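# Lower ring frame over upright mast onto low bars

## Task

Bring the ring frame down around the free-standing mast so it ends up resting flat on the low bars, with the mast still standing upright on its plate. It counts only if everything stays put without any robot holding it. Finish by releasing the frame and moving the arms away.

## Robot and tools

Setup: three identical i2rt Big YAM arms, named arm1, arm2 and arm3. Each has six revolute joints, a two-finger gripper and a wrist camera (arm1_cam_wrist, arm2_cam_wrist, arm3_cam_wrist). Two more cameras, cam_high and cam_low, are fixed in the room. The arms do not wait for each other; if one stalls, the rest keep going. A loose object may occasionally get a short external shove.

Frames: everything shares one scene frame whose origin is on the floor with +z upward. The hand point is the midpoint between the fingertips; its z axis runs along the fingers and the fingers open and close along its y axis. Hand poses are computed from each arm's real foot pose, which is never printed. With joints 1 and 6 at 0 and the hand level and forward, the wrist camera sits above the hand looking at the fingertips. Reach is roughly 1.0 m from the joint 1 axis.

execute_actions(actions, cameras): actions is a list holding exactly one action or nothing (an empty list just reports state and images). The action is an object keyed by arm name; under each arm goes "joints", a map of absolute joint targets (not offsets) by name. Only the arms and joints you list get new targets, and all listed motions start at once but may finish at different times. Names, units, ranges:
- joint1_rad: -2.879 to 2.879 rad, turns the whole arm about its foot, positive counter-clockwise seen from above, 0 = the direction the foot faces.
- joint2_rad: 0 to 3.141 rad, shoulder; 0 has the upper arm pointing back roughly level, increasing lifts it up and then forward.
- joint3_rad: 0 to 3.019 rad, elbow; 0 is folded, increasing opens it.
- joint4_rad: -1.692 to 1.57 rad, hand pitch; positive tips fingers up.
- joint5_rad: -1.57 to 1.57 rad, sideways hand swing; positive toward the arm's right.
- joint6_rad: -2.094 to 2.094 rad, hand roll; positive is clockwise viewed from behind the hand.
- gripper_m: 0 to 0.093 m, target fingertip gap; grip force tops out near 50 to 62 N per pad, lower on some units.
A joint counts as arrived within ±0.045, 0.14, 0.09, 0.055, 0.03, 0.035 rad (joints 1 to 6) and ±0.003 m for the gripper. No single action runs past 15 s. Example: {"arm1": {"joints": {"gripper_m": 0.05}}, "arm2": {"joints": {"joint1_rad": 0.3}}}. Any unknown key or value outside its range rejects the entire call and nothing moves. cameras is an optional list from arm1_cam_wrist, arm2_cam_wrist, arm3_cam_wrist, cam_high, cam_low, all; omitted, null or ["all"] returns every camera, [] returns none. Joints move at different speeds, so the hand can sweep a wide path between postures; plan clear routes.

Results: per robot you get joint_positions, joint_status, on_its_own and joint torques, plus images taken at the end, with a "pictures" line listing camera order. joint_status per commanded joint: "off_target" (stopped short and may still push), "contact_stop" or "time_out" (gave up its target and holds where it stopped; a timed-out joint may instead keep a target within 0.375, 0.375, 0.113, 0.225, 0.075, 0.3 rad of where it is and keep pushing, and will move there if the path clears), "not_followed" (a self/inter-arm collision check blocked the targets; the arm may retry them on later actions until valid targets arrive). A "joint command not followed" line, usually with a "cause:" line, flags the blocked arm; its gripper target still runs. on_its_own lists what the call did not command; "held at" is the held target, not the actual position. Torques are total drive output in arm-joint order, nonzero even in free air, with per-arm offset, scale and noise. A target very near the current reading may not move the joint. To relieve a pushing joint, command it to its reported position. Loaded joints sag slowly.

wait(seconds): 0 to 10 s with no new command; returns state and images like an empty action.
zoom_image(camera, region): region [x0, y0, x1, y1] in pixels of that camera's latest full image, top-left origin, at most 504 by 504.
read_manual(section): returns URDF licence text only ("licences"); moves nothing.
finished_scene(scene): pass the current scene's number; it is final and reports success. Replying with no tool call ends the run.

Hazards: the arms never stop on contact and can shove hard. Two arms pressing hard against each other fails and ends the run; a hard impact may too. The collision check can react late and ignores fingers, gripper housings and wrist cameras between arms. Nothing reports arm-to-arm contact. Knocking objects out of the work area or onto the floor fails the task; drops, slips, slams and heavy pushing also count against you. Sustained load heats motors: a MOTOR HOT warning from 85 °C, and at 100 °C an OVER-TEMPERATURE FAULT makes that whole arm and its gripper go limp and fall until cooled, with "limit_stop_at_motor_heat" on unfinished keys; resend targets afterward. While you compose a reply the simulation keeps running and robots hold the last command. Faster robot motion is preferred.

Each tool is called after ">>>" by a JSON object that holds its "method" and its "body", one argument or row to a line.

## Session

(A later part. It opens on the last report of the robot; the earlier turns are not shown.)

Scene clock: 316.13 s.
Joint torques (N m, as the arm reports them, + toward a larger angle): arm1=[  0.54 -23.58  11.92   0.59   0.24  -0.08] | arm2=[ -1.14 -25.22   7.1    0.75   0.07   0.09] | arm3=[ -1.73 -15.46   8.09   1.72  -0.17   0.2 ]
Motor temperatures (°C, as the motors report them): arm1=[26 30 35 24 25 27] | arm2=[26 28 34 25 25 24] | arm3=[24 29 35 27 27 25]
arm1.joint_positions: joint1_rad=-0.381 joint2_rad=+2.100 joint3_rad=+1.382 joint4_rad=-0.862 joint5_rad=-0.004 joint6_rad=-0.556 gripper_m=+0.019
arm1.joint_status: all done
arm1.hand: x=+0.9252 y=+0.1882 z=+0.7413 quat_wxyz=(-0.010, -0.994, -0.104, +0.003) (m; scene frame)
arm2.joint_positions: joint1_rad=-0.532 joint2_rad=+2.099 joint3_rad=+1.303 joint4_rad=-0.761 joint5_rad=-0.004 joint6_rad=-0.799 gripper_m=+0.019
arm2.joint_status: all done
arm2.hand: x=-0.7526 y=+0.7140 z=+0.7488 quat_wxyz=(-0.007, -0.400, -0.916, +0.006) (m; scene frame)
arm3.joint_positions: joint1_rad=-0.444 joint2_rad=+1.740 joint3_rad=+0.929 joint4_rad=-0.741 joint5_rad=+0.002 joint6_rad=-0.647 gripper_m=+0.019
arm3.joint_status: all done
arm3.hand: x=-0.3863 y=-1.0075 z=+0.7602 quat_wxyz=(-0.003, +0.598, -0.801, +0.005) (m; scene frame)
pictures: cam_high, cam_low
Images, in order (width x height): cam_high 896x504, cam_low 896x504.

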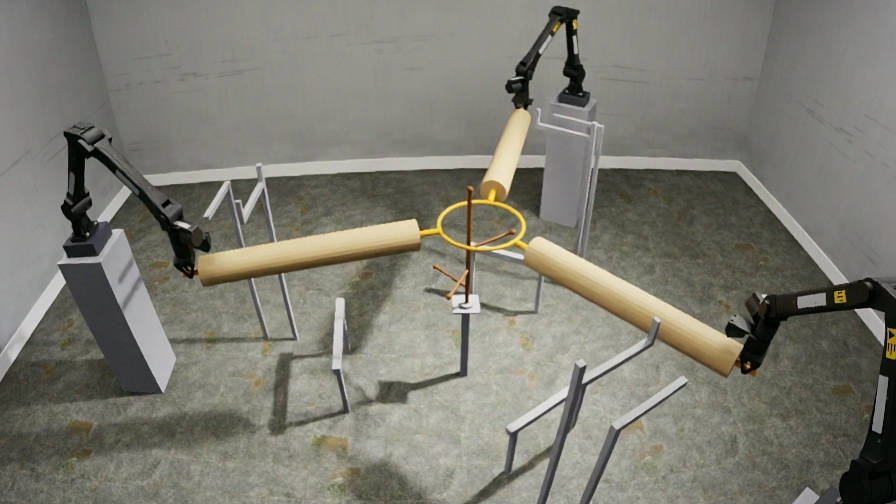

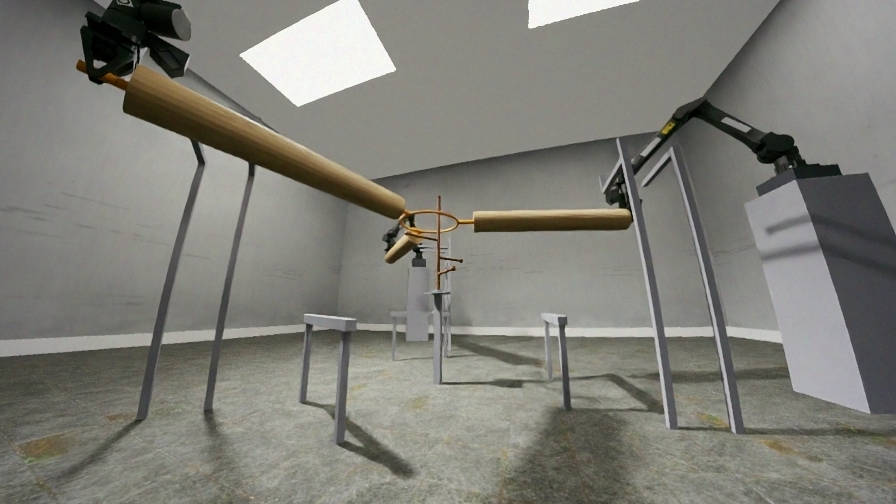

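>>> {"method": "zoom_image", "body": {
  "camera": "cam_high",
  "region": [410, 175, 550, 315]
}}

>>> {"method": "zoom_image", "body": {
  "camera": "cam_low",
  "region": [380, 185, 500, 305]
}}

Region (410, 175, 550, 315) of cam_high's 896x504 image, scaled by 3.600, with more detail than that image has.

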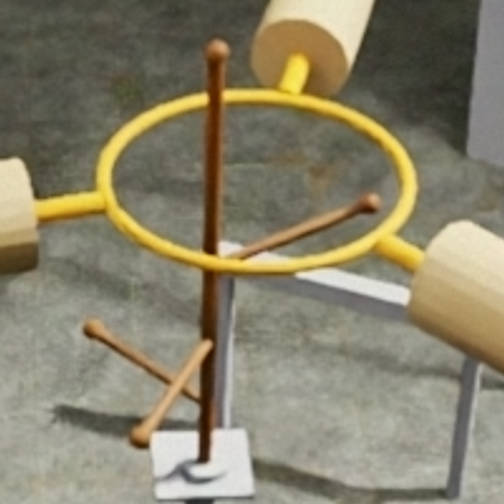

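Region (380, 185, 500, 305) of cam_low's 896x504 image, scaled by 4.200, with more detail than that image has.

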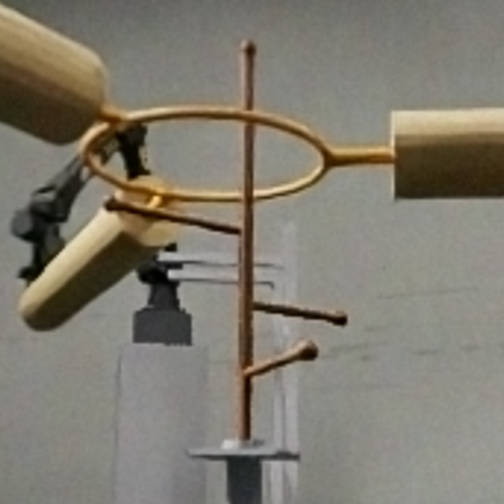

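>>> {"method": "execute_actions", "body": {
  "actions": [
    {"arm1":{"joints":{"joint1_rad":-0.35,"joint2_rad":2.335,"joint3_rad":1.552,"joint4_rad":-0.684,"joint6_rad":-0.521}},"arm2":{"joints":{"joint1_rad":-0.591,"joint2_rad":2.347,"joint3_rad":1.433,"joint4_rad":-0.55,"joint6_rad":-0.863}},"arm3":{"joints":{"joint1_rad":-0.41,"joint2_rad":2.016,"joint3_rad":0.848,"joint4_rad":-0.323,"joint6_rad":-0.605}}}
  ],
  "cameras": ["cam_high","cam_low"]
}}

>>> {"method": "zoom_image", "body": {
  "camera": "cam_high",
  "region": [410, 185, 550, 325]
}}

>>> {"method": "zoom_image", "body": {
  "camera": "cam_low",
  "region": [380, 185, 500, 305]
}}

Scene clock: 339.30 s.
Joint torques (N m, as the arm reports them, + toward a larger angle): arm1=[  1.68 -26.32  10.57   0.77   0.14  -0.06] | arm2=[ -1.31 -26.43   8.7    0.46  -0.04  -0.01] | arm3=[ -1.97 -16.46   4.74   1.64  -0.2    0.18]
Motor temperatures (°C, as the motors report them): arm1=[26 31 35 24 25 27] | arm2=[26 29 32 25 25 24] | arm3=[24 29 33 27 27 25]
arm1.joint_positions: joint1_rad=-0.350 joint2_rad=+2.392 joint3_rad=+1.506 joint4_rad=-0.691 joint5_rad=-0.001 joint6_rad=-0.525 gripper_m=+0.019
arm1.joint_status: all done
arm1.hand: x=+0.8913 y=+0.1796 z=+0.6128 quat_wxyz=(-0.008, -0.994, -0.104, +0.004) (m; scene frame)
arm2.joint_positions: joint1_rad=-0.592 joint2_rad=+2.388 joint3_rad=+1.387 joint4_rad=-0.555 joint5_rad=-0.002 joint6_rad=-0.855 gripper_m=+0.019
arm2.joint_status: all done
arm2.hand: x=-0.7862 y=+0.7049 z=+0.6163 quat_wxyz=(-0.005, -0.402, -0.916, +0.007) (m; scene frame)
arm3.joint_positions: joint1_rad=-0.410 joint2_rad=+2.041 joint3_rad=+0.829 joint4_rad=-0.346 joint5_rad=+0.003 joint6_rad=-0.615 gripper_m=+0.019
arm3.joint_status: all done
arm3.hand: x=-0.4186 y=-1.0166 z=+0.6245 quat_wxyz=(+0.001, +0.599, -0.801, +0.005) (m; scene frame)
pictures: cam_high, cam_low
Images, in order (width x height): cam_high 896x504, cam_low 896x504.

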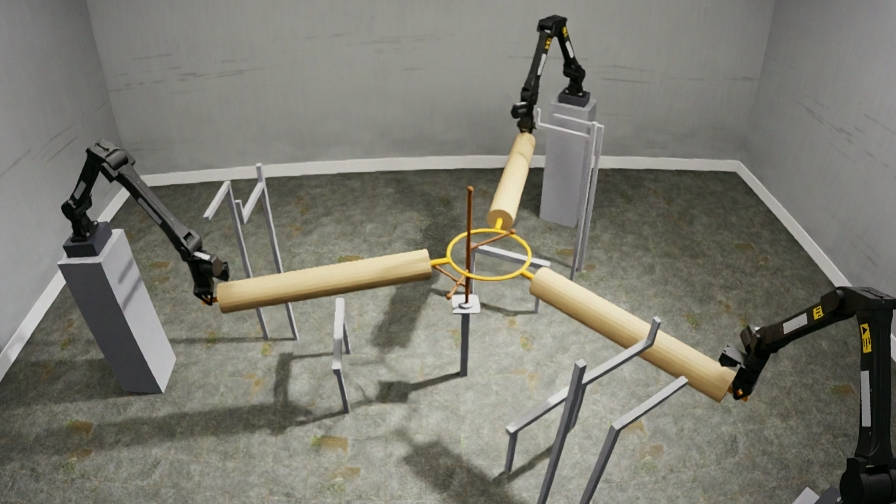

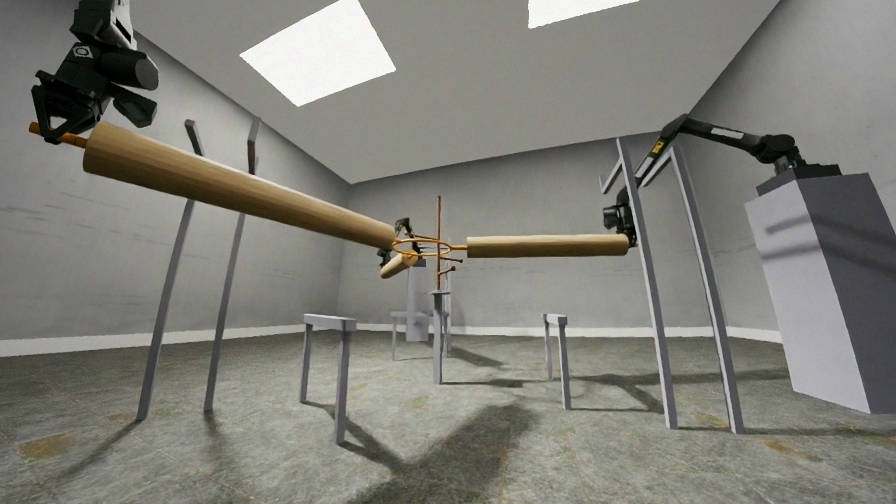

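Region (410, 185, 550, 325) of cam_high's 896x504 image, scaled by 3.600, with more detail than that image has.

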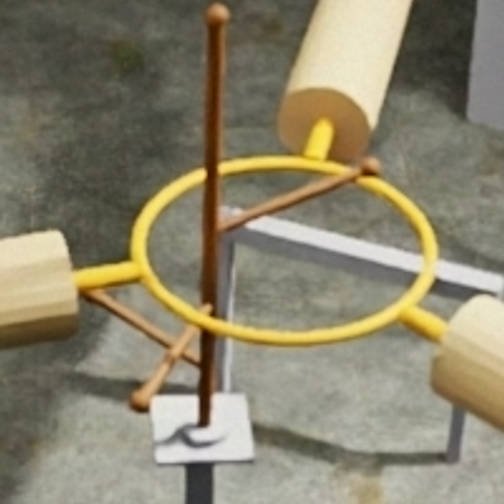

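Region (380, 185, 500, 305) of cam_low's 896x504 image, scaled by 4.200, with more detail than that image has.

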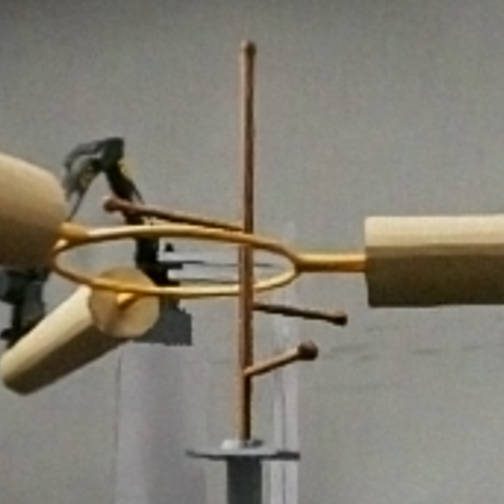

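>>> {"method": "execute_actions", "body": {
  "actions": [
    {"arm1":{"joints":{"joint1_rad":-0.464,"joint2_rad":2.255,"joint3_rad":1.34,"joint4_rad":-0.569,"joint6_rad":-0.647}},"arm2":{"joints":{"joint1_rad":-0.459,"joint2_rad":2.298,"joint3_rad":1.263,"joint4_rad":-0.457,"joint6_rad":-0.716}},"arm3":{"joints":{"joint1_rad":-0.448,"joint2_rad":2.12,"joint3_rad":1.117,"joint4_rad":-0.494,"joint6_rad":-0.658}}}
  ],
  "cameras": ["cam_low"]
}}

Scene clock: 360.07 s.
Joint torques (N m, as the arm reports them, + toward a larger angle): arm1=[  2.63 -25.58   7.46   0.83   0.21   0.  ] | arm2=[ -0.78 -25.03   5.81   0.83  -0.2    0.17] | arm3=[ -1.93 -18.11   6.82   0.73  -0.2    0.1 ]
Motor temperatures (°C, as the motors report them): arm1=[26 32 34 24 25 27] | arm2=[26 30 33 25 25 24] | arm3=[24 29 32 27 27 25]
arm1.joint_positions: joint1_rad=-0.474 joint2_rad=+2.325 joint3_rad=+1.317 joint4_rad=-0.581 joint5_rad=-0.003 joint6_rad=-0.654 gripper_m=+0.019
arm1.joint_status: all done
arm1.hand: x=+0.9679 y=+0.2227 z=+0.6053 quat_wxyz=(-0.012, -0.994, -0.107, -0.001) (m; scene frame)
arm2.joint_positions: joint1_rad=-0.458 joint2_rad=+2.330 joint3_rad=+1.244 joint4_rad=-0.469 joint5_rad=+0.003 joint6_rad=-0.722 gripper_m=+0.019
arm2.joint_status: all done
arm2.hand: x=-0.7140 y=+0.7420 z=+0.6185 quat_wxyz=(-0.004, -0.402, -0.916, +0.008) (m; scene frame)
arm3.joint_positions: joint1_rad=-0.452 joint2_rad=+2.130 joint3_rad=+1.089 joint4_rad=-0.499 joint5_rad=+0.003 joint6_rad=-0.660 gripper_m=+0.019
arm3.joint_status: all done
arm3.hand: x=-0.3361 y=-0.9768 z=+0.6299 quat_wxyz=(-0.009, +0.600, -0.800, +0.006) (m; scene frame)
pictures: cam_low
Images, in order (width x height): cam_low 896x504.

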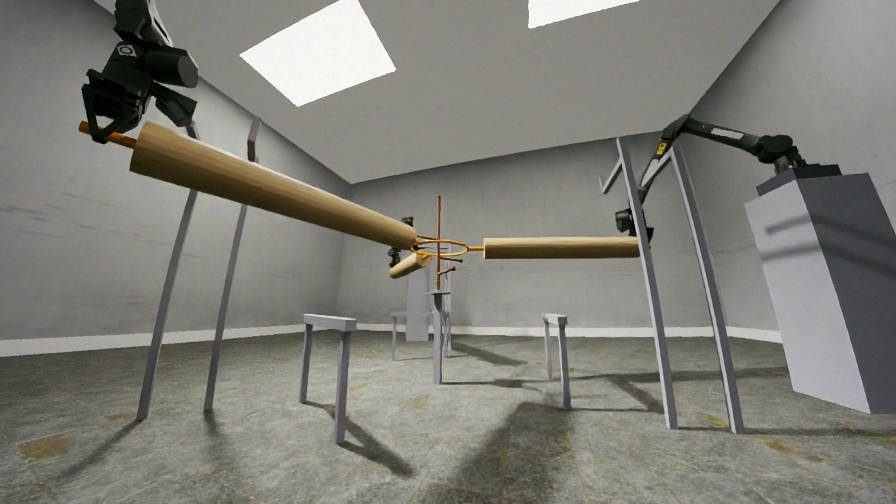

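>>> {"method": "execute_actions", "body": {
  "actions": [
    {"arm1":{"joints":{"joint1_rad":-0.59,"joint2_rad":2.187,"joint3_rad":1.187,"joint4_rad":-0.477,"joint6_rad":-0.775}},"arm2":{"joints":{"joint1_rad":-0.313,"joint2_rad":2.272,"joint3_rad":1.165,"joint4_rad":-0.39,"joint6_rad":-0.57}},"arm3":{"joints":{"joint1_rad":-0.463,"joint2_rad":2.24,"joint3_rad":1.372,"joint4_rad":-0.642,"joint6_rad":-0.672}}}
  ],
  "cameras": ["cam_high","cam_low"]
}}

>>> {"method": "zoom_image", "body": {
  "camera": "cam_high",
  "region": [390, 195, 530, 335]
}}

>>> {"method": "zoom_image", "body": {
  "camera": "cam_low",
  "region": [390, 195, 510, 315]
}}

Scene clock: 364.80 s.
Joint torques (N m, as the arm reports them, + toward a larger angle): arm1=[  2.01 -23.4    6.94   1.29   0.26  -0.09] | arm2=[ -1.51 -23.99   5.32   0.81  -0.3    0.19] | arm3=[ -1.85 -20.36   7.75   0.34  -0.17   0.09]
Motor temperatures (°C, as the motors report them): arm1=[26 32 34 24 25 27] | arm2=[26 30 32 25 25 24] | arm3=[24 29 32 27 27 25]
arm1.joint_positions: joint1_rad=-0.595 joint2_rad=+2.253 joint3_rad=+1.162 joint4_rad=-0.495 joint5_rad=-0.004 joint6_rad=-0.775 gripper_m=+0.019
arm1.joint_status: all done
arm1.hand: x=+1.0363 y=+0.2555 z=+0.6100 quat_wxyz=(-0.013, -0.994, -0.107, +0.002) (m; scene frame)
arm2.joint_positions: joint1_rad=-0.314 joint2_rad=+2.306 joint3_rad=+1.147 joint4_rad=-0.403 joint5_rad=+0.005 joint6_rad=-0.576 gripper_m=+0.019
arm2.joint_status: all done
arm2.hand: x=-0.6462 y=+0.7804 z=+0.6141 quat_wxyz=(-0.002, -0.403, -0.915, +0.005) (m; scene frame)
arm3.joint_positions: joint1_rad=-0.467 joint2_rad=+2.246 joint3_rad=+1.345 joint4_rad=-0.638 joint5_rad=+0.002 joint6_rad=-0.673 gripper_m=+0.019
arm3.joint_status: all done
arm3.hand: x=-0.2704 y=-0.9390 z=+0.6271 quat_wxyz=(-0.009, +0.599, -0.800, +0.006) (m; scene frame)
pictures: cam_high, cam_low
Images, in order (width x height): cam_high 896x504, cam_low 896x504.

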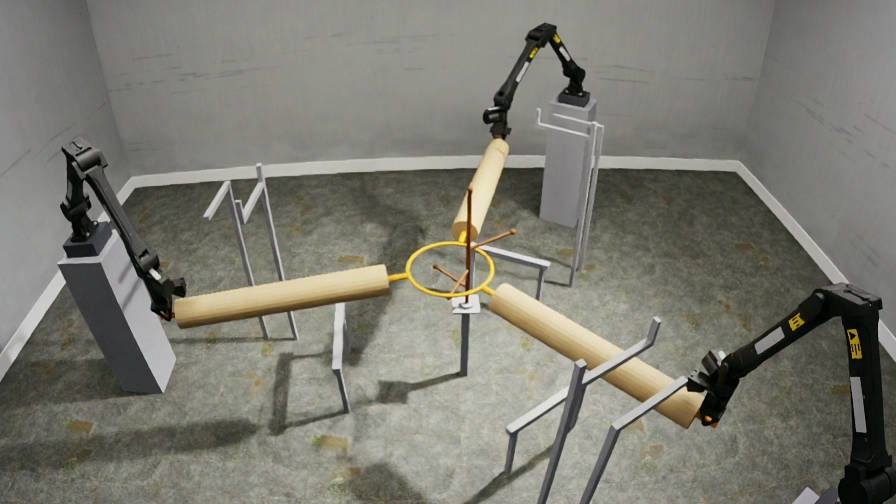

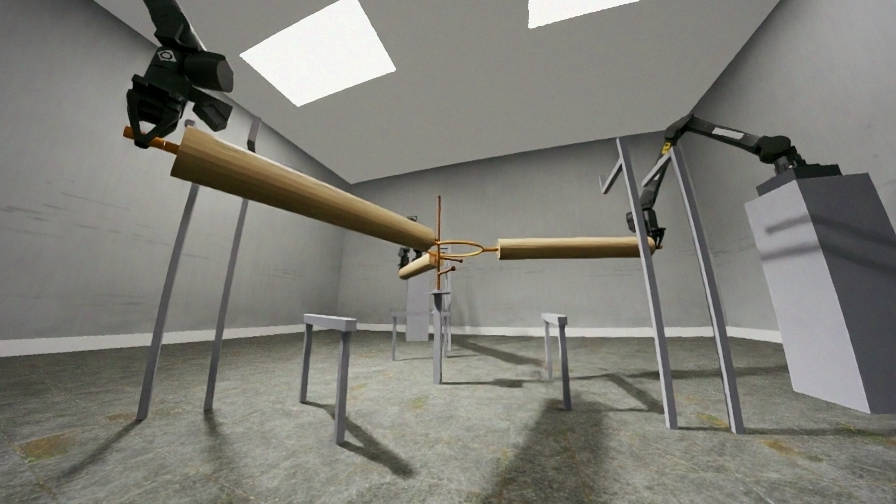

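Region (390, 195, 530, 335) of cam_high's 896x504 image, scaled by 3.600, with more detail than that image has.

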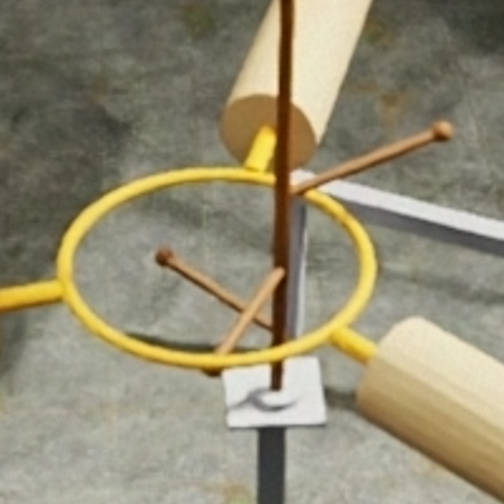

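Region (390, 195, 510, 315) of cam_low's 896x504 image, scaled by 4.200, with more detail than that image has.

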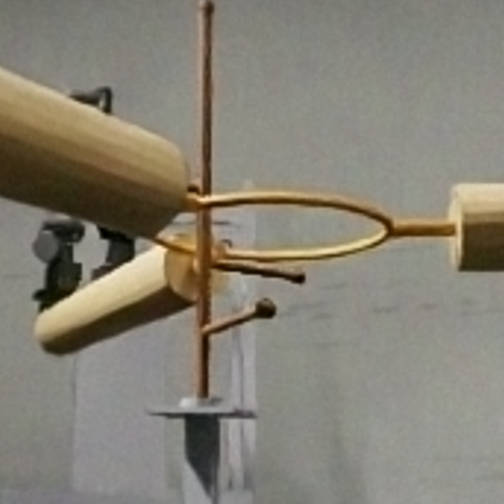

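>>> {"method": "execute_actions", "body": {
  "actions": [
    {"arm1":{"joints":{"joint1_rad":-0.595,"joint2_rad":2.406,"joint3_rad":1.272,"joint4_rad":-0.339}},"arm2":{"joints":{"joint2_rad":2.49,"joint3_rad":1.287,"joint4_rad":-0.269}},"arm3":{"joints":{"joint2_rad":2.434,"joint3_rad":1.46,"joint4_rad":-0.505}}}
  ],
  "cameras": ["cam_high","cam_low"]
}}

>>> {"method": "zoom_image", "body": {
  "camera": "cam_high",
  "region": [390, 195, 530, 335]
}}

>>> {"method": "zoom_image", "body": {
  "camera": "cam_low",
  "region": [390, 195, 510, 315]
}}

Scene clock: 378.00 s.
Joint torques (N m, as the arm reports them, + toward a larger angle): arm1=[  0.76 -22.27   7.48   1.33   0.06  -0.09] | arm2=[ -0.15 -25.14   6.01   0.82  -0.11   0.31] | arm3=[ -1.64 -22.9    7.28   0.58  -0.14   0.15]
Motor temperatures (°C, as the motors report them): arm1=[26 32 33 24 25 27] | arm2=[26 30 31 25 25 24] | arm3=[24 30 32 27 27 25]
arm1.joint_positions: joint1_rad=-0.594 joint2_rad=+2.450 joint3_rad=+1.229 joint4_rad=-0.358 joint5_rad=+0.000 joint6_rad=-0.774 gripper_m=+0.019
arm1.joint_status: all done
arm1.hand: x=+1.0355 y=+0.2546 z=+0.5281 quat_wxyz=(-0.009, -0.994, -0.107, +0.003) (m; scene frame)
arm2.joint_positions: joint1_rad=-0.319 joint2_rad=+2.524 joint3_rad=+1.247 joint4_rad=-0.282 joint5_rad=+0.002 joint6_rad=-0.586 gripper_m=+0.019
arm2.joint_status: all done
arm2.hand: x=-0.6474 y=+0.7778 z=+0.5270 quat_wxyz=(-0.004, -0.401, -0.916, +0.006) (m; scene frame)
arm3.joint_positions: joint1_rad=-0.468 joint2_rad=+2.466 joint3_rad=+1.424 joint4_rad=-0.506 joint5_rad=+0.002 joint6_rad=-0.680 gripper_m=+0.019
arm3.joint_status: all done
arm3.hand: x=-0.2692 y=-0.9401 z=+0.5274 quat_wxyz=(-0.004, +0.602, -0.799, +0.005) (m; scene frame)
pictures: cam_high, cam_low
Images, in order (width x height): cam_high 896x504, cam_low 896x504.

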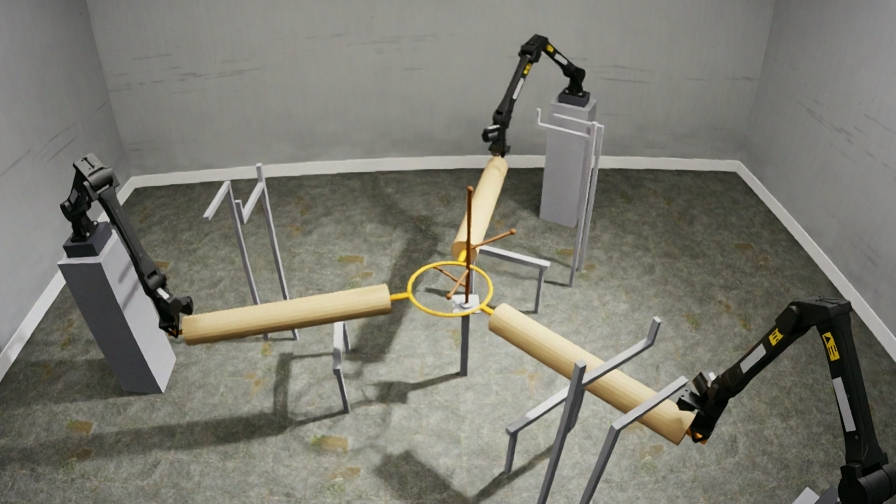

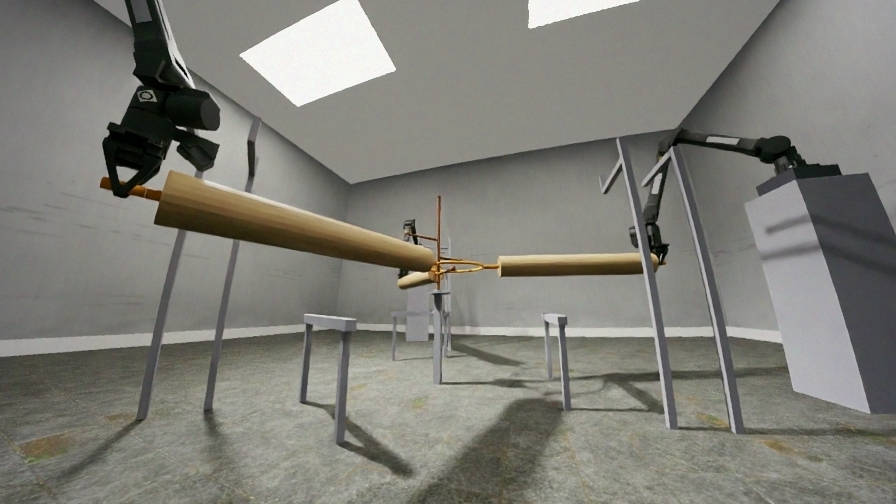

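Region (390, 195, 530, 335) of cam_high's 896x504 image, scaled by 3.600, with more detail than that image has.

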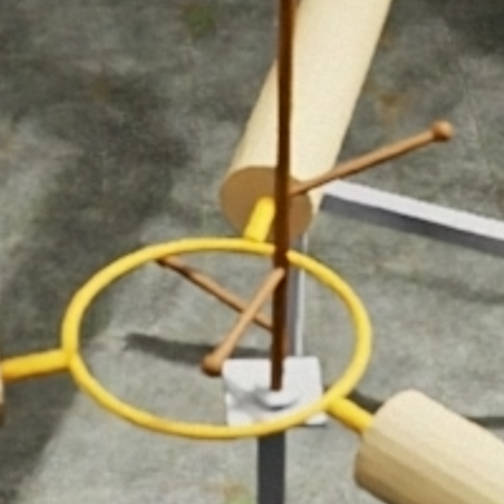

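Region (390, 195, 510, 315) of cam_low's 896x504 image, scaled by 4.200, with more detail than that image has.

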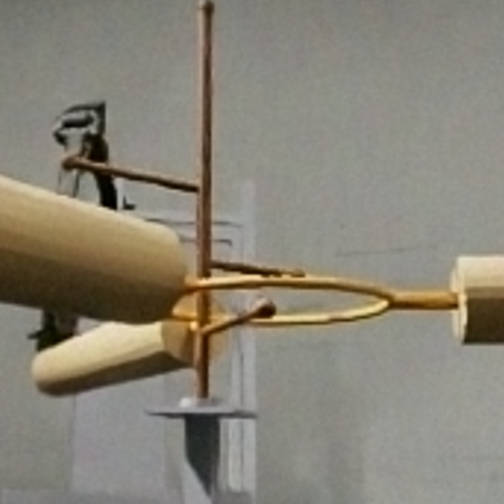

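>>> {"method": "execute_actions", "body": {
  "actions": [
    {"arm1":{"joints":{"joint1_rad":-0.389,"joint2_rad":2.343,"joint3_rad":1.13,"joint4_rad":-0.265,"joint6_rad":-0.562}},"arm2":{"joints":{"joint1_rad":-0.367,"joint2_rad":2.583,"joint3_rad":1.627,"joint4_rad":-0.547,"joint6_rad":-0.64}},"arm3":{"joints":{"joint1_rad":-0.632,"joint2_rad":2.33,"joint3_rad":1.231,"joint4_rad":-0.386,"joint6_rad":-0.846}}}
  ],
  "cameras": ["cam_high","cam_low"]
}}

>>> {"method": "zoom_image", "body": {
  "camera": "cam_high",
  "region": [390, 195, 530, 335]
}}

>>> {"method": "zoom_image", "body": {
  "camera": "cam_low",
  "region": [390, 195, 510, 315]
}}

Scene clock: 395.70 s.
Joint torques (N m, as the arm reports them, + toward a larger angle): arm1=[  1.21 -22.45   4.98   1.02   0.05  -0.03] | arm2=[ -0.89 -27.1    7.61   0.3   -0.1    0.08] | arm3=[ -1.39 -21.94   5.05   0.93   0.01   0.19]
Motor temperatures (°C, as the motors report them): arm1=[26 32 33 24 25 27] | arm2=[26 30 31 25 25 24] | arm3=[24 31 32 27 27 25]
arm1.joint_positions: joint1_rad=-0.386 joint2_rad=+2.407 joint3_rad=+1.110 joint4_rad=-0.279 joint5_rad=+0.000 joint6_rad=-0.565 gripper_m=+0.019
arm1.joint_status: all done
arm1.hand: x=+1.0243 y=+0.1521 z=+0.5349 quat_wxyz=(-0.007, -0.994, -0.107, +0.004) (m; scene frame)
arm2.joint_positions: joint1_rad=-0.370 joint2_rad=+2.597 joint3_rad=+1.593 joint4_rad=-0.545 joint5_rad=+0.000 joint6_rad=-0.639 gripper_m=+0.019
arm2.joint_status: all done
arm2.hand: x=-0.6595 y=+0.6677 z=+0.5448 quat_wxyz=(-0.007, -0.400, -0.917, +0.009) (m; scene frame)
arm3.joint_positions: joint1_rad=-0.641 joint2_rad=+2.376 joint3_rad=+1.213 joint4_rad=-0.395 joint5_rad=-0.002 joint6_rad=-0.856 gripper_m=+0.019
arm3.joint_status: all done
arm3.hand: x=-0.2771 y=-1.0490 z=+0.5376 quat_wxyz=(+0.001, +0.603, -0.798, +0.004) (m; scene frame)
pictures: cam_high, cam_low
Images, in order (width x height): cam_high 896x504, cam_low 896x504.

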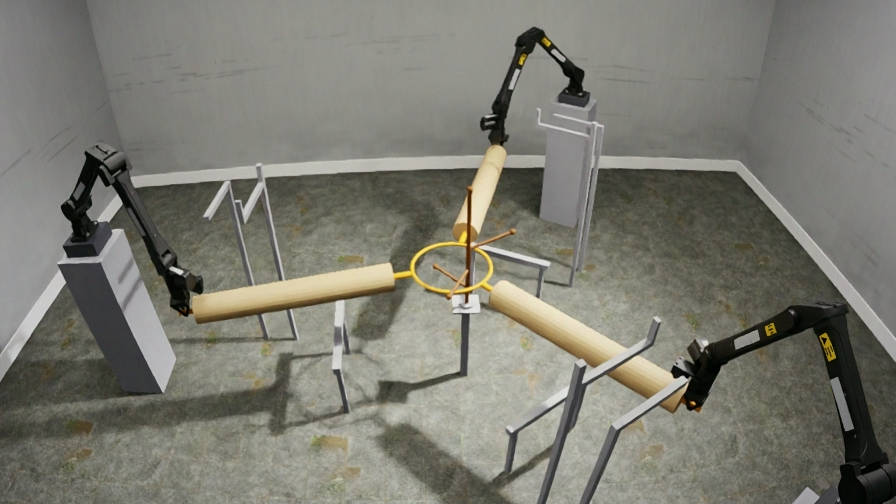

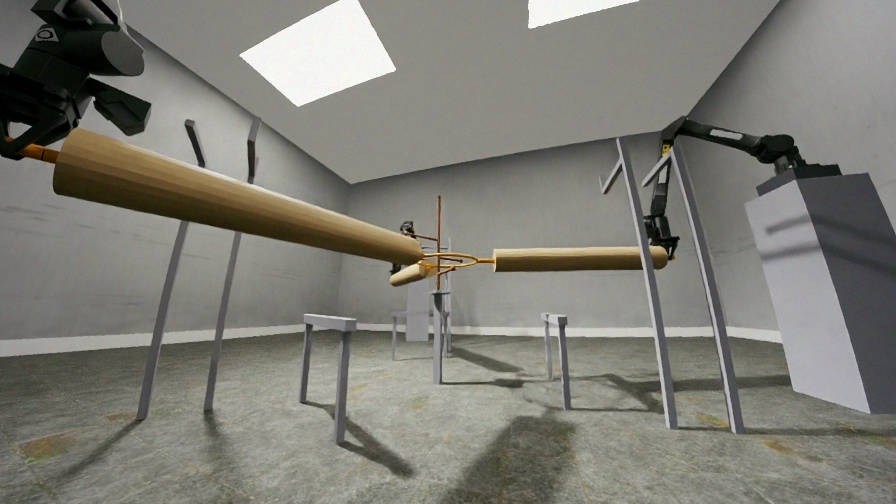

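Region (390, 195, 530, 335) of cam_high's 896x504 image, scaled by 3.600, with more detail than that image has.

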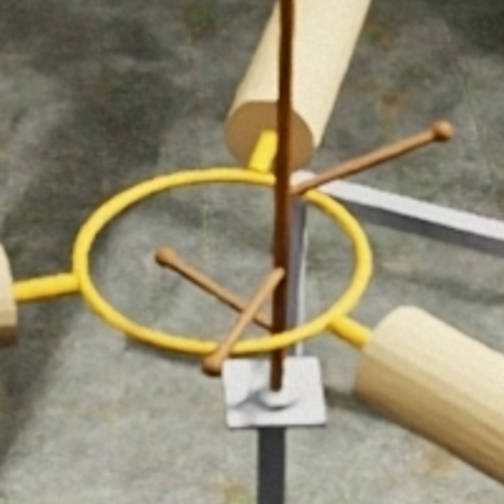

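Region (390, 195, 510, 315) of cam_low's 896x504 image, scaled by 4.200, with more detail than that image has.

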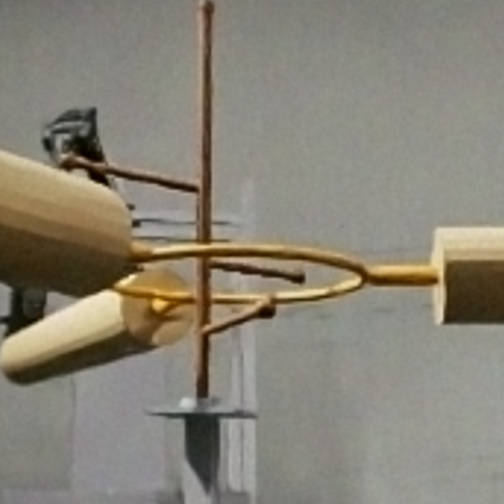

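>>> {"method": "execute_actions", "body": {
  "actions": [
    {"arm1":{"joints":{"joint1_rad":-0.411,"joint2_rad":2.612,"joint3_rad":1.347,"joint4_rad":-0.216,"joint6_rad":-0.595}},"arm2":{"joints":{"joint1_rad":-0.398,"joint2_rad":2.782,"joint3_rad":1.746,"joint4_rad":-0.442,"joint6_rad":-0.672}},"arm3":{"joints":{"joint1_rad":-0.595,"joint2_rad":2.56,"joint3_rad":1.334,"joint4_rad":-0.253,"joint6_rad":-0.80}}}
  ],
  "cameras": ["cam_high","cam_low"]
}}

>>> {"method": "zoom_image", "body": {
  "camera": "cam_high",
  "region": [390, 205, 530, 345]
}}

>>> {"method": "zoom_image", "body": {
  "camera": "cam_low",
  "region": [390, 215, 510, 335]
}}

Scene clock: 413.27 s.
Joint torques (N m, as the arm reports them, + toward a larger angle): arm1=[  1.28 -22.1    5.29   1.38   0.06  -0.04] | arm2=[  0.37 -27.85   7.56   0.69  -0.15   0.17] | arm3=[ -2.21 -21.68   4.91   0.97  -0.14   0.14]
Motor temperatures (°C, as the motors report them): arm1=[26 32 32 24 25 27] | arm2=[26 30 32 25 25 24] | arm3=[24 31 31 27 27 25]
arm1.joint_positions: joint1_rad=-0.414 joint2_rad=+2.651 joint3_rad=+1.318 joint4_rad=-0.235 joint5_rad=+0.000 joint6_rad=-0.600 gripper_m=+0.019
arm1.joint_status: all done
arm1.hand: x=+1.0015 y=+0.1729 z=+0.4466 quat_wxyz=(-0.005, -0.994, -0.110, +0.008) (m; scene frame)
arm2.joint_positions: joint1_rad=-0.407 joint2_rad=+2.817 joint3_rad=+1.704 joint4_rad=-0.449 joint5_rad=+0.002 joint6_rad=-0.681 gripper_m=+0.019
arm2.joint_status: all done
arm2.hand: x=-0.6827 y=+0.6829 z=+0.4428 quat_wxyz=(-0.003, -0.397, -0.918, +0.005) (m; scene frame)
arm3.joint_positions: joint1_rad=-0.593 joint2_rad=+2.594 joint3_rad=+1.304 joint4_rad=-0.263 joint5_rad=+0.002 joint6_rad=-0.807 gripper_m=+0.019
arm3.joint_status: all done
arm3.hand: x=-0.2930 y=-1.0321 z=+0.4471 quat_wxyz=(-0.002, +0.602, -0.798, +0.006) (m; scene frame)
pictures: cam_high, cam_low
Images, in order (width x height): cam_high 896x504, cam_low 896x504.

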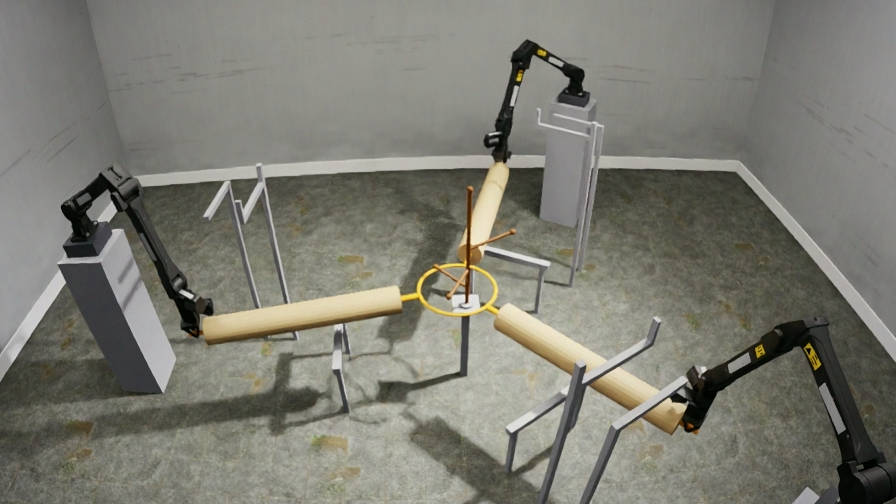

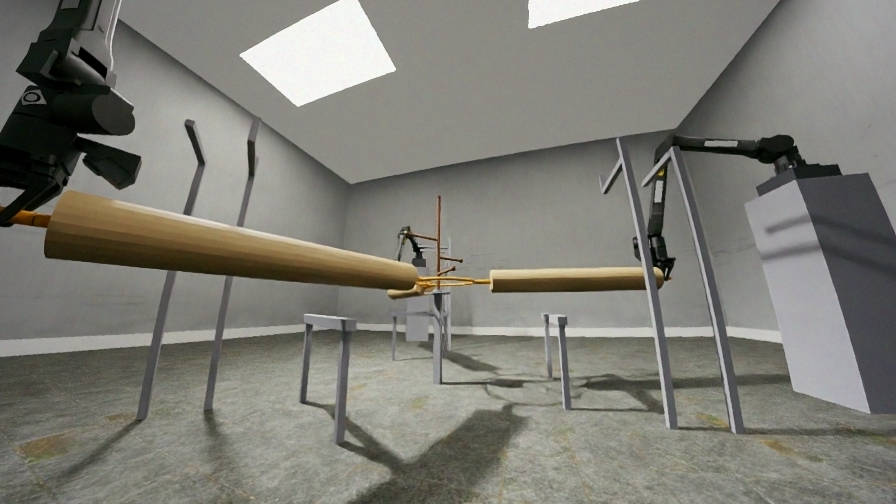

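Region (390, 205, 530, 345) of cam_high's 896x504 image, scaled by 3.600, with more detail than that image has.

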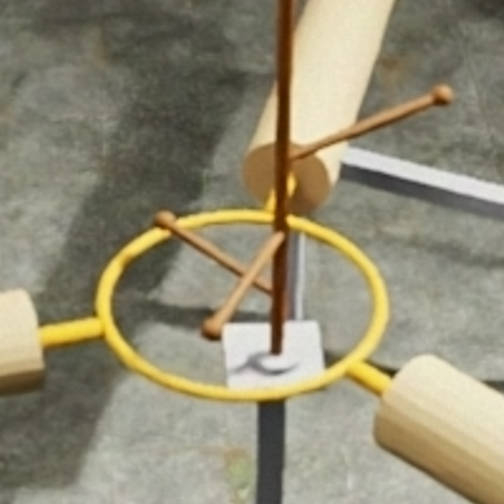

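Region (390, 215, 510, 335) of cam_low's 896x504 image, scaled by 4.200, with more detail than that image has.

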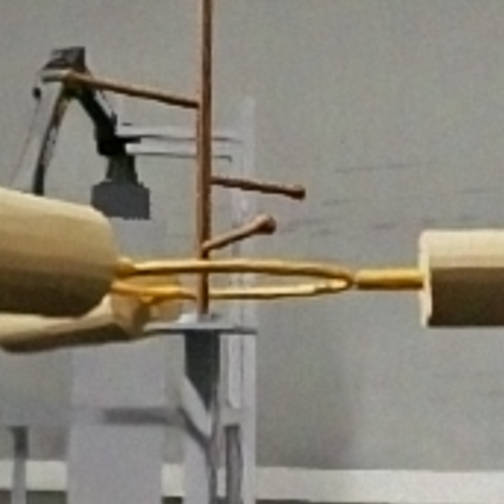

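>>> {"method": "execute_actions", "body": {
  "actions": [
    {"arm1":{"joints":{"joint1_rad":-0.341,"joint2_rad":2.808,"joint3_rad":1.54,"joint4_rad":-0.228,"joint6_rad":-0.452}},"arm2":{"joints":{"joint1_rad":-0.355,"joint2_rad":2.89,"joint3_rad":1.58,"joint4_rad":-0.195,"joint6_rad":-0.553}},"arm3":{"joints":{"joint1_rad":-0.354,"joint2_rad":2.716,"joint3_rad":1.298,"joint4_rad":-0.08,"joint6_rad":-0.488}}}
  ],
  "cameras": ["cam_high","cam_low"]
}}

>>> {"method": "zoom_image", "body": {
  "camera": "cam_low",
  "region": [280, 250, 620, 350]
}}

Scene clock: 426.50 s.
Joint torques (N m, as the arm reports them, + toward a larger angle): arm1=[  1.36 -22.85   5.34   0.94  -0.01  -0.04] | arm2=[  0.76 -26.49   3.15   0.72  -0.2    0.3 ] | arm3=[ -2.62 -20.27   2.39   1.14  -0.14   0.12]
Motor temperatures (°C, as the motors report them): arm1=[26 32 32 24 25 27] | arm2=[26 31 32 25 25 24] | arm3=[24 31 31 27 27 25]
arm1.joint_positions: joint1_rad=-0.344 joint2_rad=+2.847 joint3_rad=+1.512 joint4_rad=-0.239 joint5_rad=+0.001 joint6_rad=-0.457 gripper_m=+0.019
arm1.joint_status: all done
arm1.hand: x=+0.9768 y=+0.1447 z=+0.3730 quat_wxyz=(-0.006, -0.997, -0.073, +0.004) (m; scene frame)
arm2.joint_positions: joint1_rad=-0.362 joint2_rad=+2.929 joint3_rad=+1.566 joint4_rad=-0.204 joint5_rad=+0.006 joint6_rad=-0.563 gripper_m=+0.019
arm2.joint_status: all done
arm2.hand: x=-0.6678 y=+0.7725 z=+0.3684 quat_wxyz=(-0.001, -0.430, -0.903, +0.003) (m; scene frame)
arm3.joint_positions: joint1_rad=-0.348 joint2_rad=+2.748 joint3_rad=+1.282 joint4_rad=-0.093 joint5_rad=+0.002 joint6_rad=-0.493 gripper_m=+0.019
arm3.joint_status: all done
arm3.hand: x=-0.3997 y=-0.9686 z=+0.3770 quat_wxyz=(+0.001, +0.575, -0.818, +0.005) (m; scene frame)
pictures: cam_high, cam_low
Images, in order (width x height): cam_high 896x504, cam_low 896x504.

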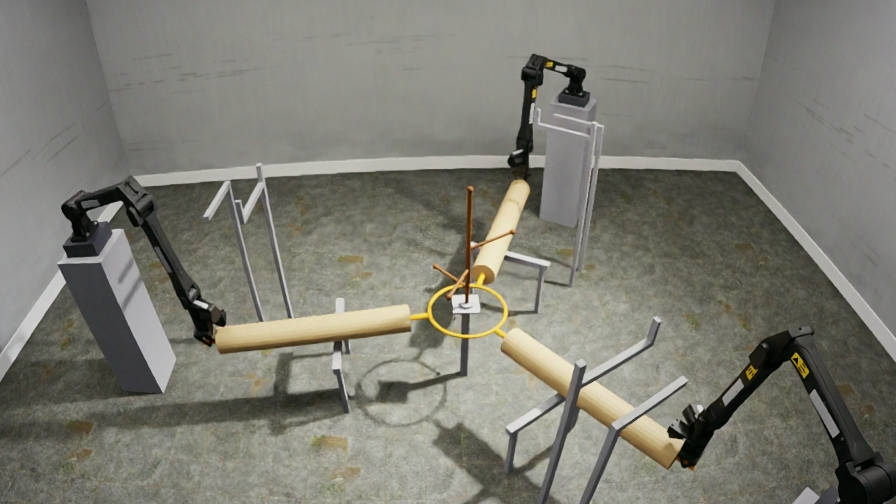

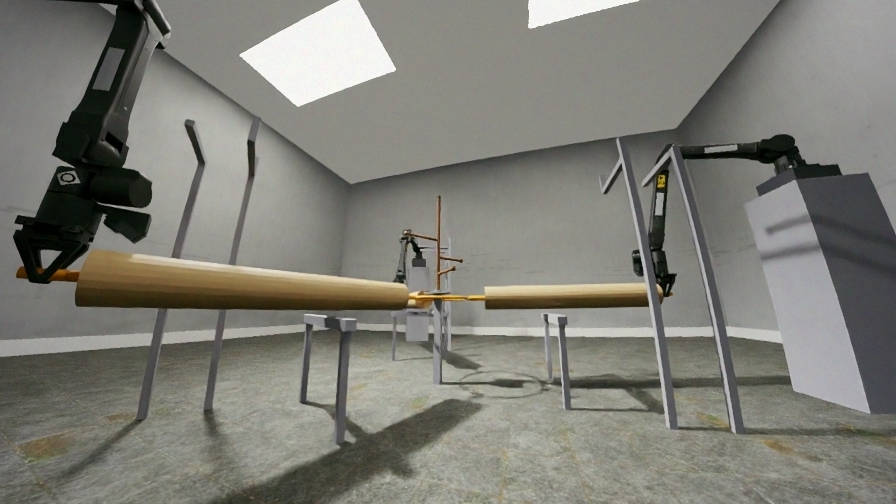

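Region (280, 250, 620, 350) of cam_low's 896x504 image, scaled by 1.482, with more detail than that image has; it fills the top 148 rows of this view, and the rest is white.

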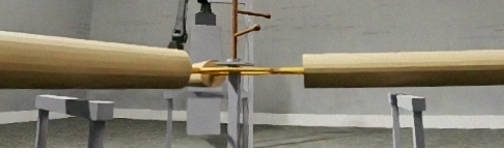

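>>> {"method": "execute_actions", "body": {
  "actions": [
    {"arm1":{"joints":{"joint2_rad":2.90,"joint3_rad":1.619,"joint4_rad":-0.222}},"arm2":{"joints":{"joint2_rad":2.975,"joint3_rad":1.67}},"arm3":{"joints":{"joint2_rad":2.805,"joint3_rad":1.378,"joint4_rad":-0.068}}}
  ],
  "cameras": ["cam_high","cam_low"]
}}

>>> {"method": "zoom_image", "body": {
  "camera": "cam_low",
  "region": [290, 270, 450, 350]
}}

>>> {"method": "zoom_image", "body": {
  "camera": "cam_low",
  "region": [480, 270, 640, 350]
}}

Scene clock: 438.97 s.
Joint torques (N m, as the arm reports them, + toward a larger angle): arm1=[  1.62 -20.49   7.44   1.41  -0.15  -0.02] | arm2=[  0.11 -22.55   6.28   0.76  -0.3    0.2 ] | arm3=[ -2.19 -17.77   4.44   1.72  -0.31   0.18]
Motor temperatures (°C, as the motors report them): arm1=[26 33 32 24 25 27] | arm2=[26 31 31 25 25 24] | arm3=[24 31 31 27 27 25]
arm1.joint_positions: joint1_rad=-0.346 joint2_rad=+2.907 joint3_rad=+1.567 joint4_rad=-0.243 joint5_rad=+0.004 joint6_rad=-0.459 gripper_m=+0.019
arm1.joint_status: all done
arm1.hand: x=+0.9787 y=+0.1456 z=+0.3498 quat_wxyz=(-0.007, -0.997, -0.073, +0.000) (m; scene frame)
arm2.joint_positions: joint1_rad=-0.363 joint2_rad=+2.981 joint3_rad=+1.622 joint4_rad=-0.205 joint5_rad=+0.007 joint6_rad=-0.563 gripper_m=+0.019
arm2.joint_status: all done
arm2.hand: x=-0.6678 y=+0.7695 z=+0.3489 quat_wxyz=(-0.001, -0.431, -0.903, +0.005) (m; scene frame)
arm3.joint_positions: joint1_rad=-0.353 joint2_rad=+2.802 joint3_rad=+1.334 joint4_rad=-0.093 joint5_rad=+0.006 joint6_rad=-0.500 gripper_m=+0.019
arm3.joint_status: all done
arm3.hand: x=-0.3953 y=-0.9691 z=+0.3566 quat_wxyz=(+0.001, +0.575, -0.818, +0.007) (m; scene frame)
pictures: cam_high, cam_low
Images, in order (width x height): cam_high 896x504, cam_low 896x504.

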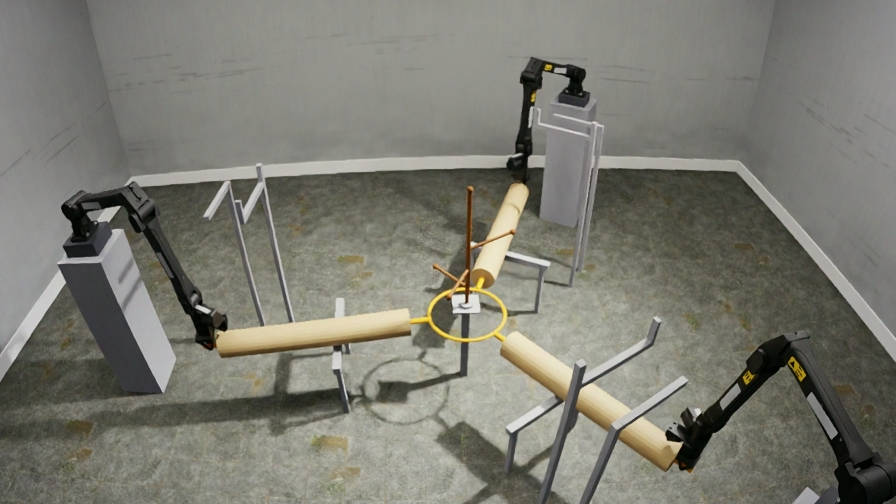

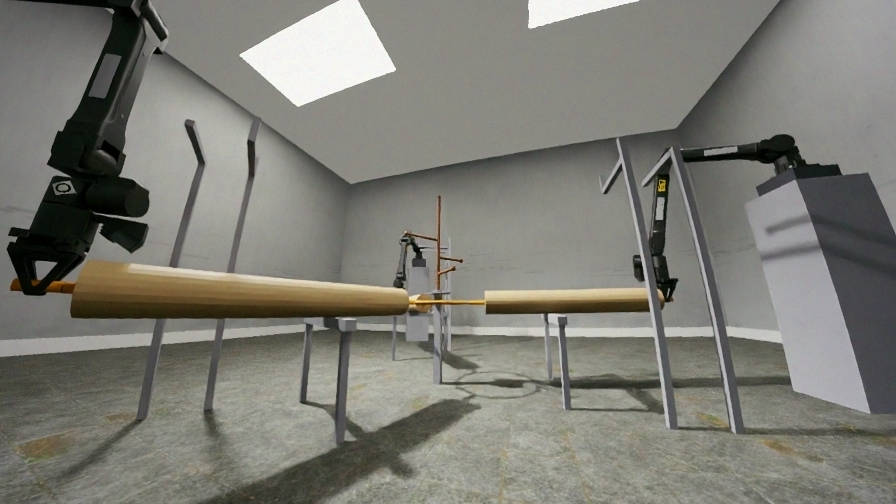

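Region (290, 270, 450, 350) of cam_low's 896x504 image, scaled by 3.150, with more detail than that image has.

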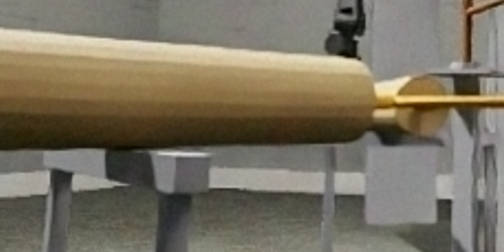

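Region (480, 270, 640, 350) of cam_low's 896x504 image, scaled by 3.150, with more detail than that image has.

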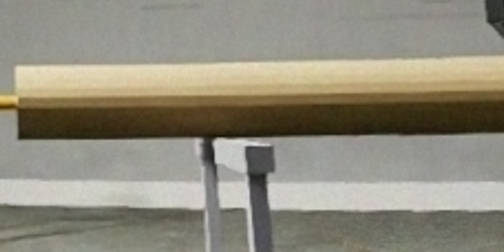

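>>> {"method": "execute_actions", "body": {
  "actions": [
    {"arm1":{"joints":{"joint2_rad":2.93}},"arm2":{"joints":{"joint2_rad":3.003}},"arm3":{"joints":{"joint2_rad":2.832}}}
  ],
  "cameras": ["cam_low"]
}}

Scene clock: 441.47 s.
Joint torques (N m, as the arm reports them, + toward a larger angle): arm1=[  1.93 -18.32   7.34   1.42  -0.12  -0.02] | arm2=[  0.03 -19.29   6.27   0.73  -0.33   0.26] | arm3=[ -2.26 -15.92   4.47   1.67  -0.31   0.19]
Motor temperatures (°C, as the motors report them): arm1=[26 32 32 24 25 27] | arm2=[26 31 31 25 25 24] | arm3=[24 31 31 27 27 25]
arm1.joint_positions: joint1_rad=-0.346 joint2_rad=+2.908 joint3_rad=+1.567 joint4_rad=-0.243 joint5_rad=+0.004 joint6_rad=-0.459 gripper_m=+0.019
arm1.joint_status: all done
arm1.hand: x=+0.9791 y=+0.1455 z=+0.3495 quat_wxyz=(-0.007, -0.997, -0.073, -0.001) (m; scene frame)
arm2.joint_positions: joint1_rad=-0.363 joint2_rad=+2.981 joint3_rad=+1.622 joint4_rad=-0.205 joint5_rad=+0.007 joint6_rad=-0.563 gripper_m=+0.019
arm2.joint_status: all done
arm2.hand: x=-0.6678 y=+0.7698 z=+0.3488 quat_wxyz=(-0.001, -0.431, -0.903, +0.004) (m; scene frame)
arm3.joint_positions: joint1_rad=-0.353 joint2_rad=+2.803 joint3_rad=+1.334 joint4_rad=-0.093 joint5_rad=+0.006 joint6_rad=-0.500 gripper_m=+0.019
arm3.joint_status: all done
arm3.hand: x=-0.3957 y=-0.9694 z=+0.3563 quat_wxyz=(+0.002, +0.575, -0.818, +0.007) (m; scene frame)
pictures: cam_low
Images, in order (width x height): cam_low 896x504.

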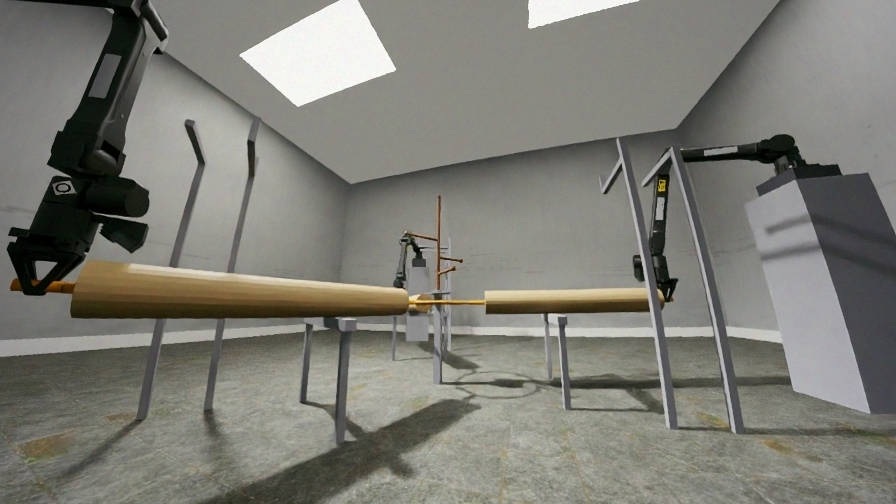

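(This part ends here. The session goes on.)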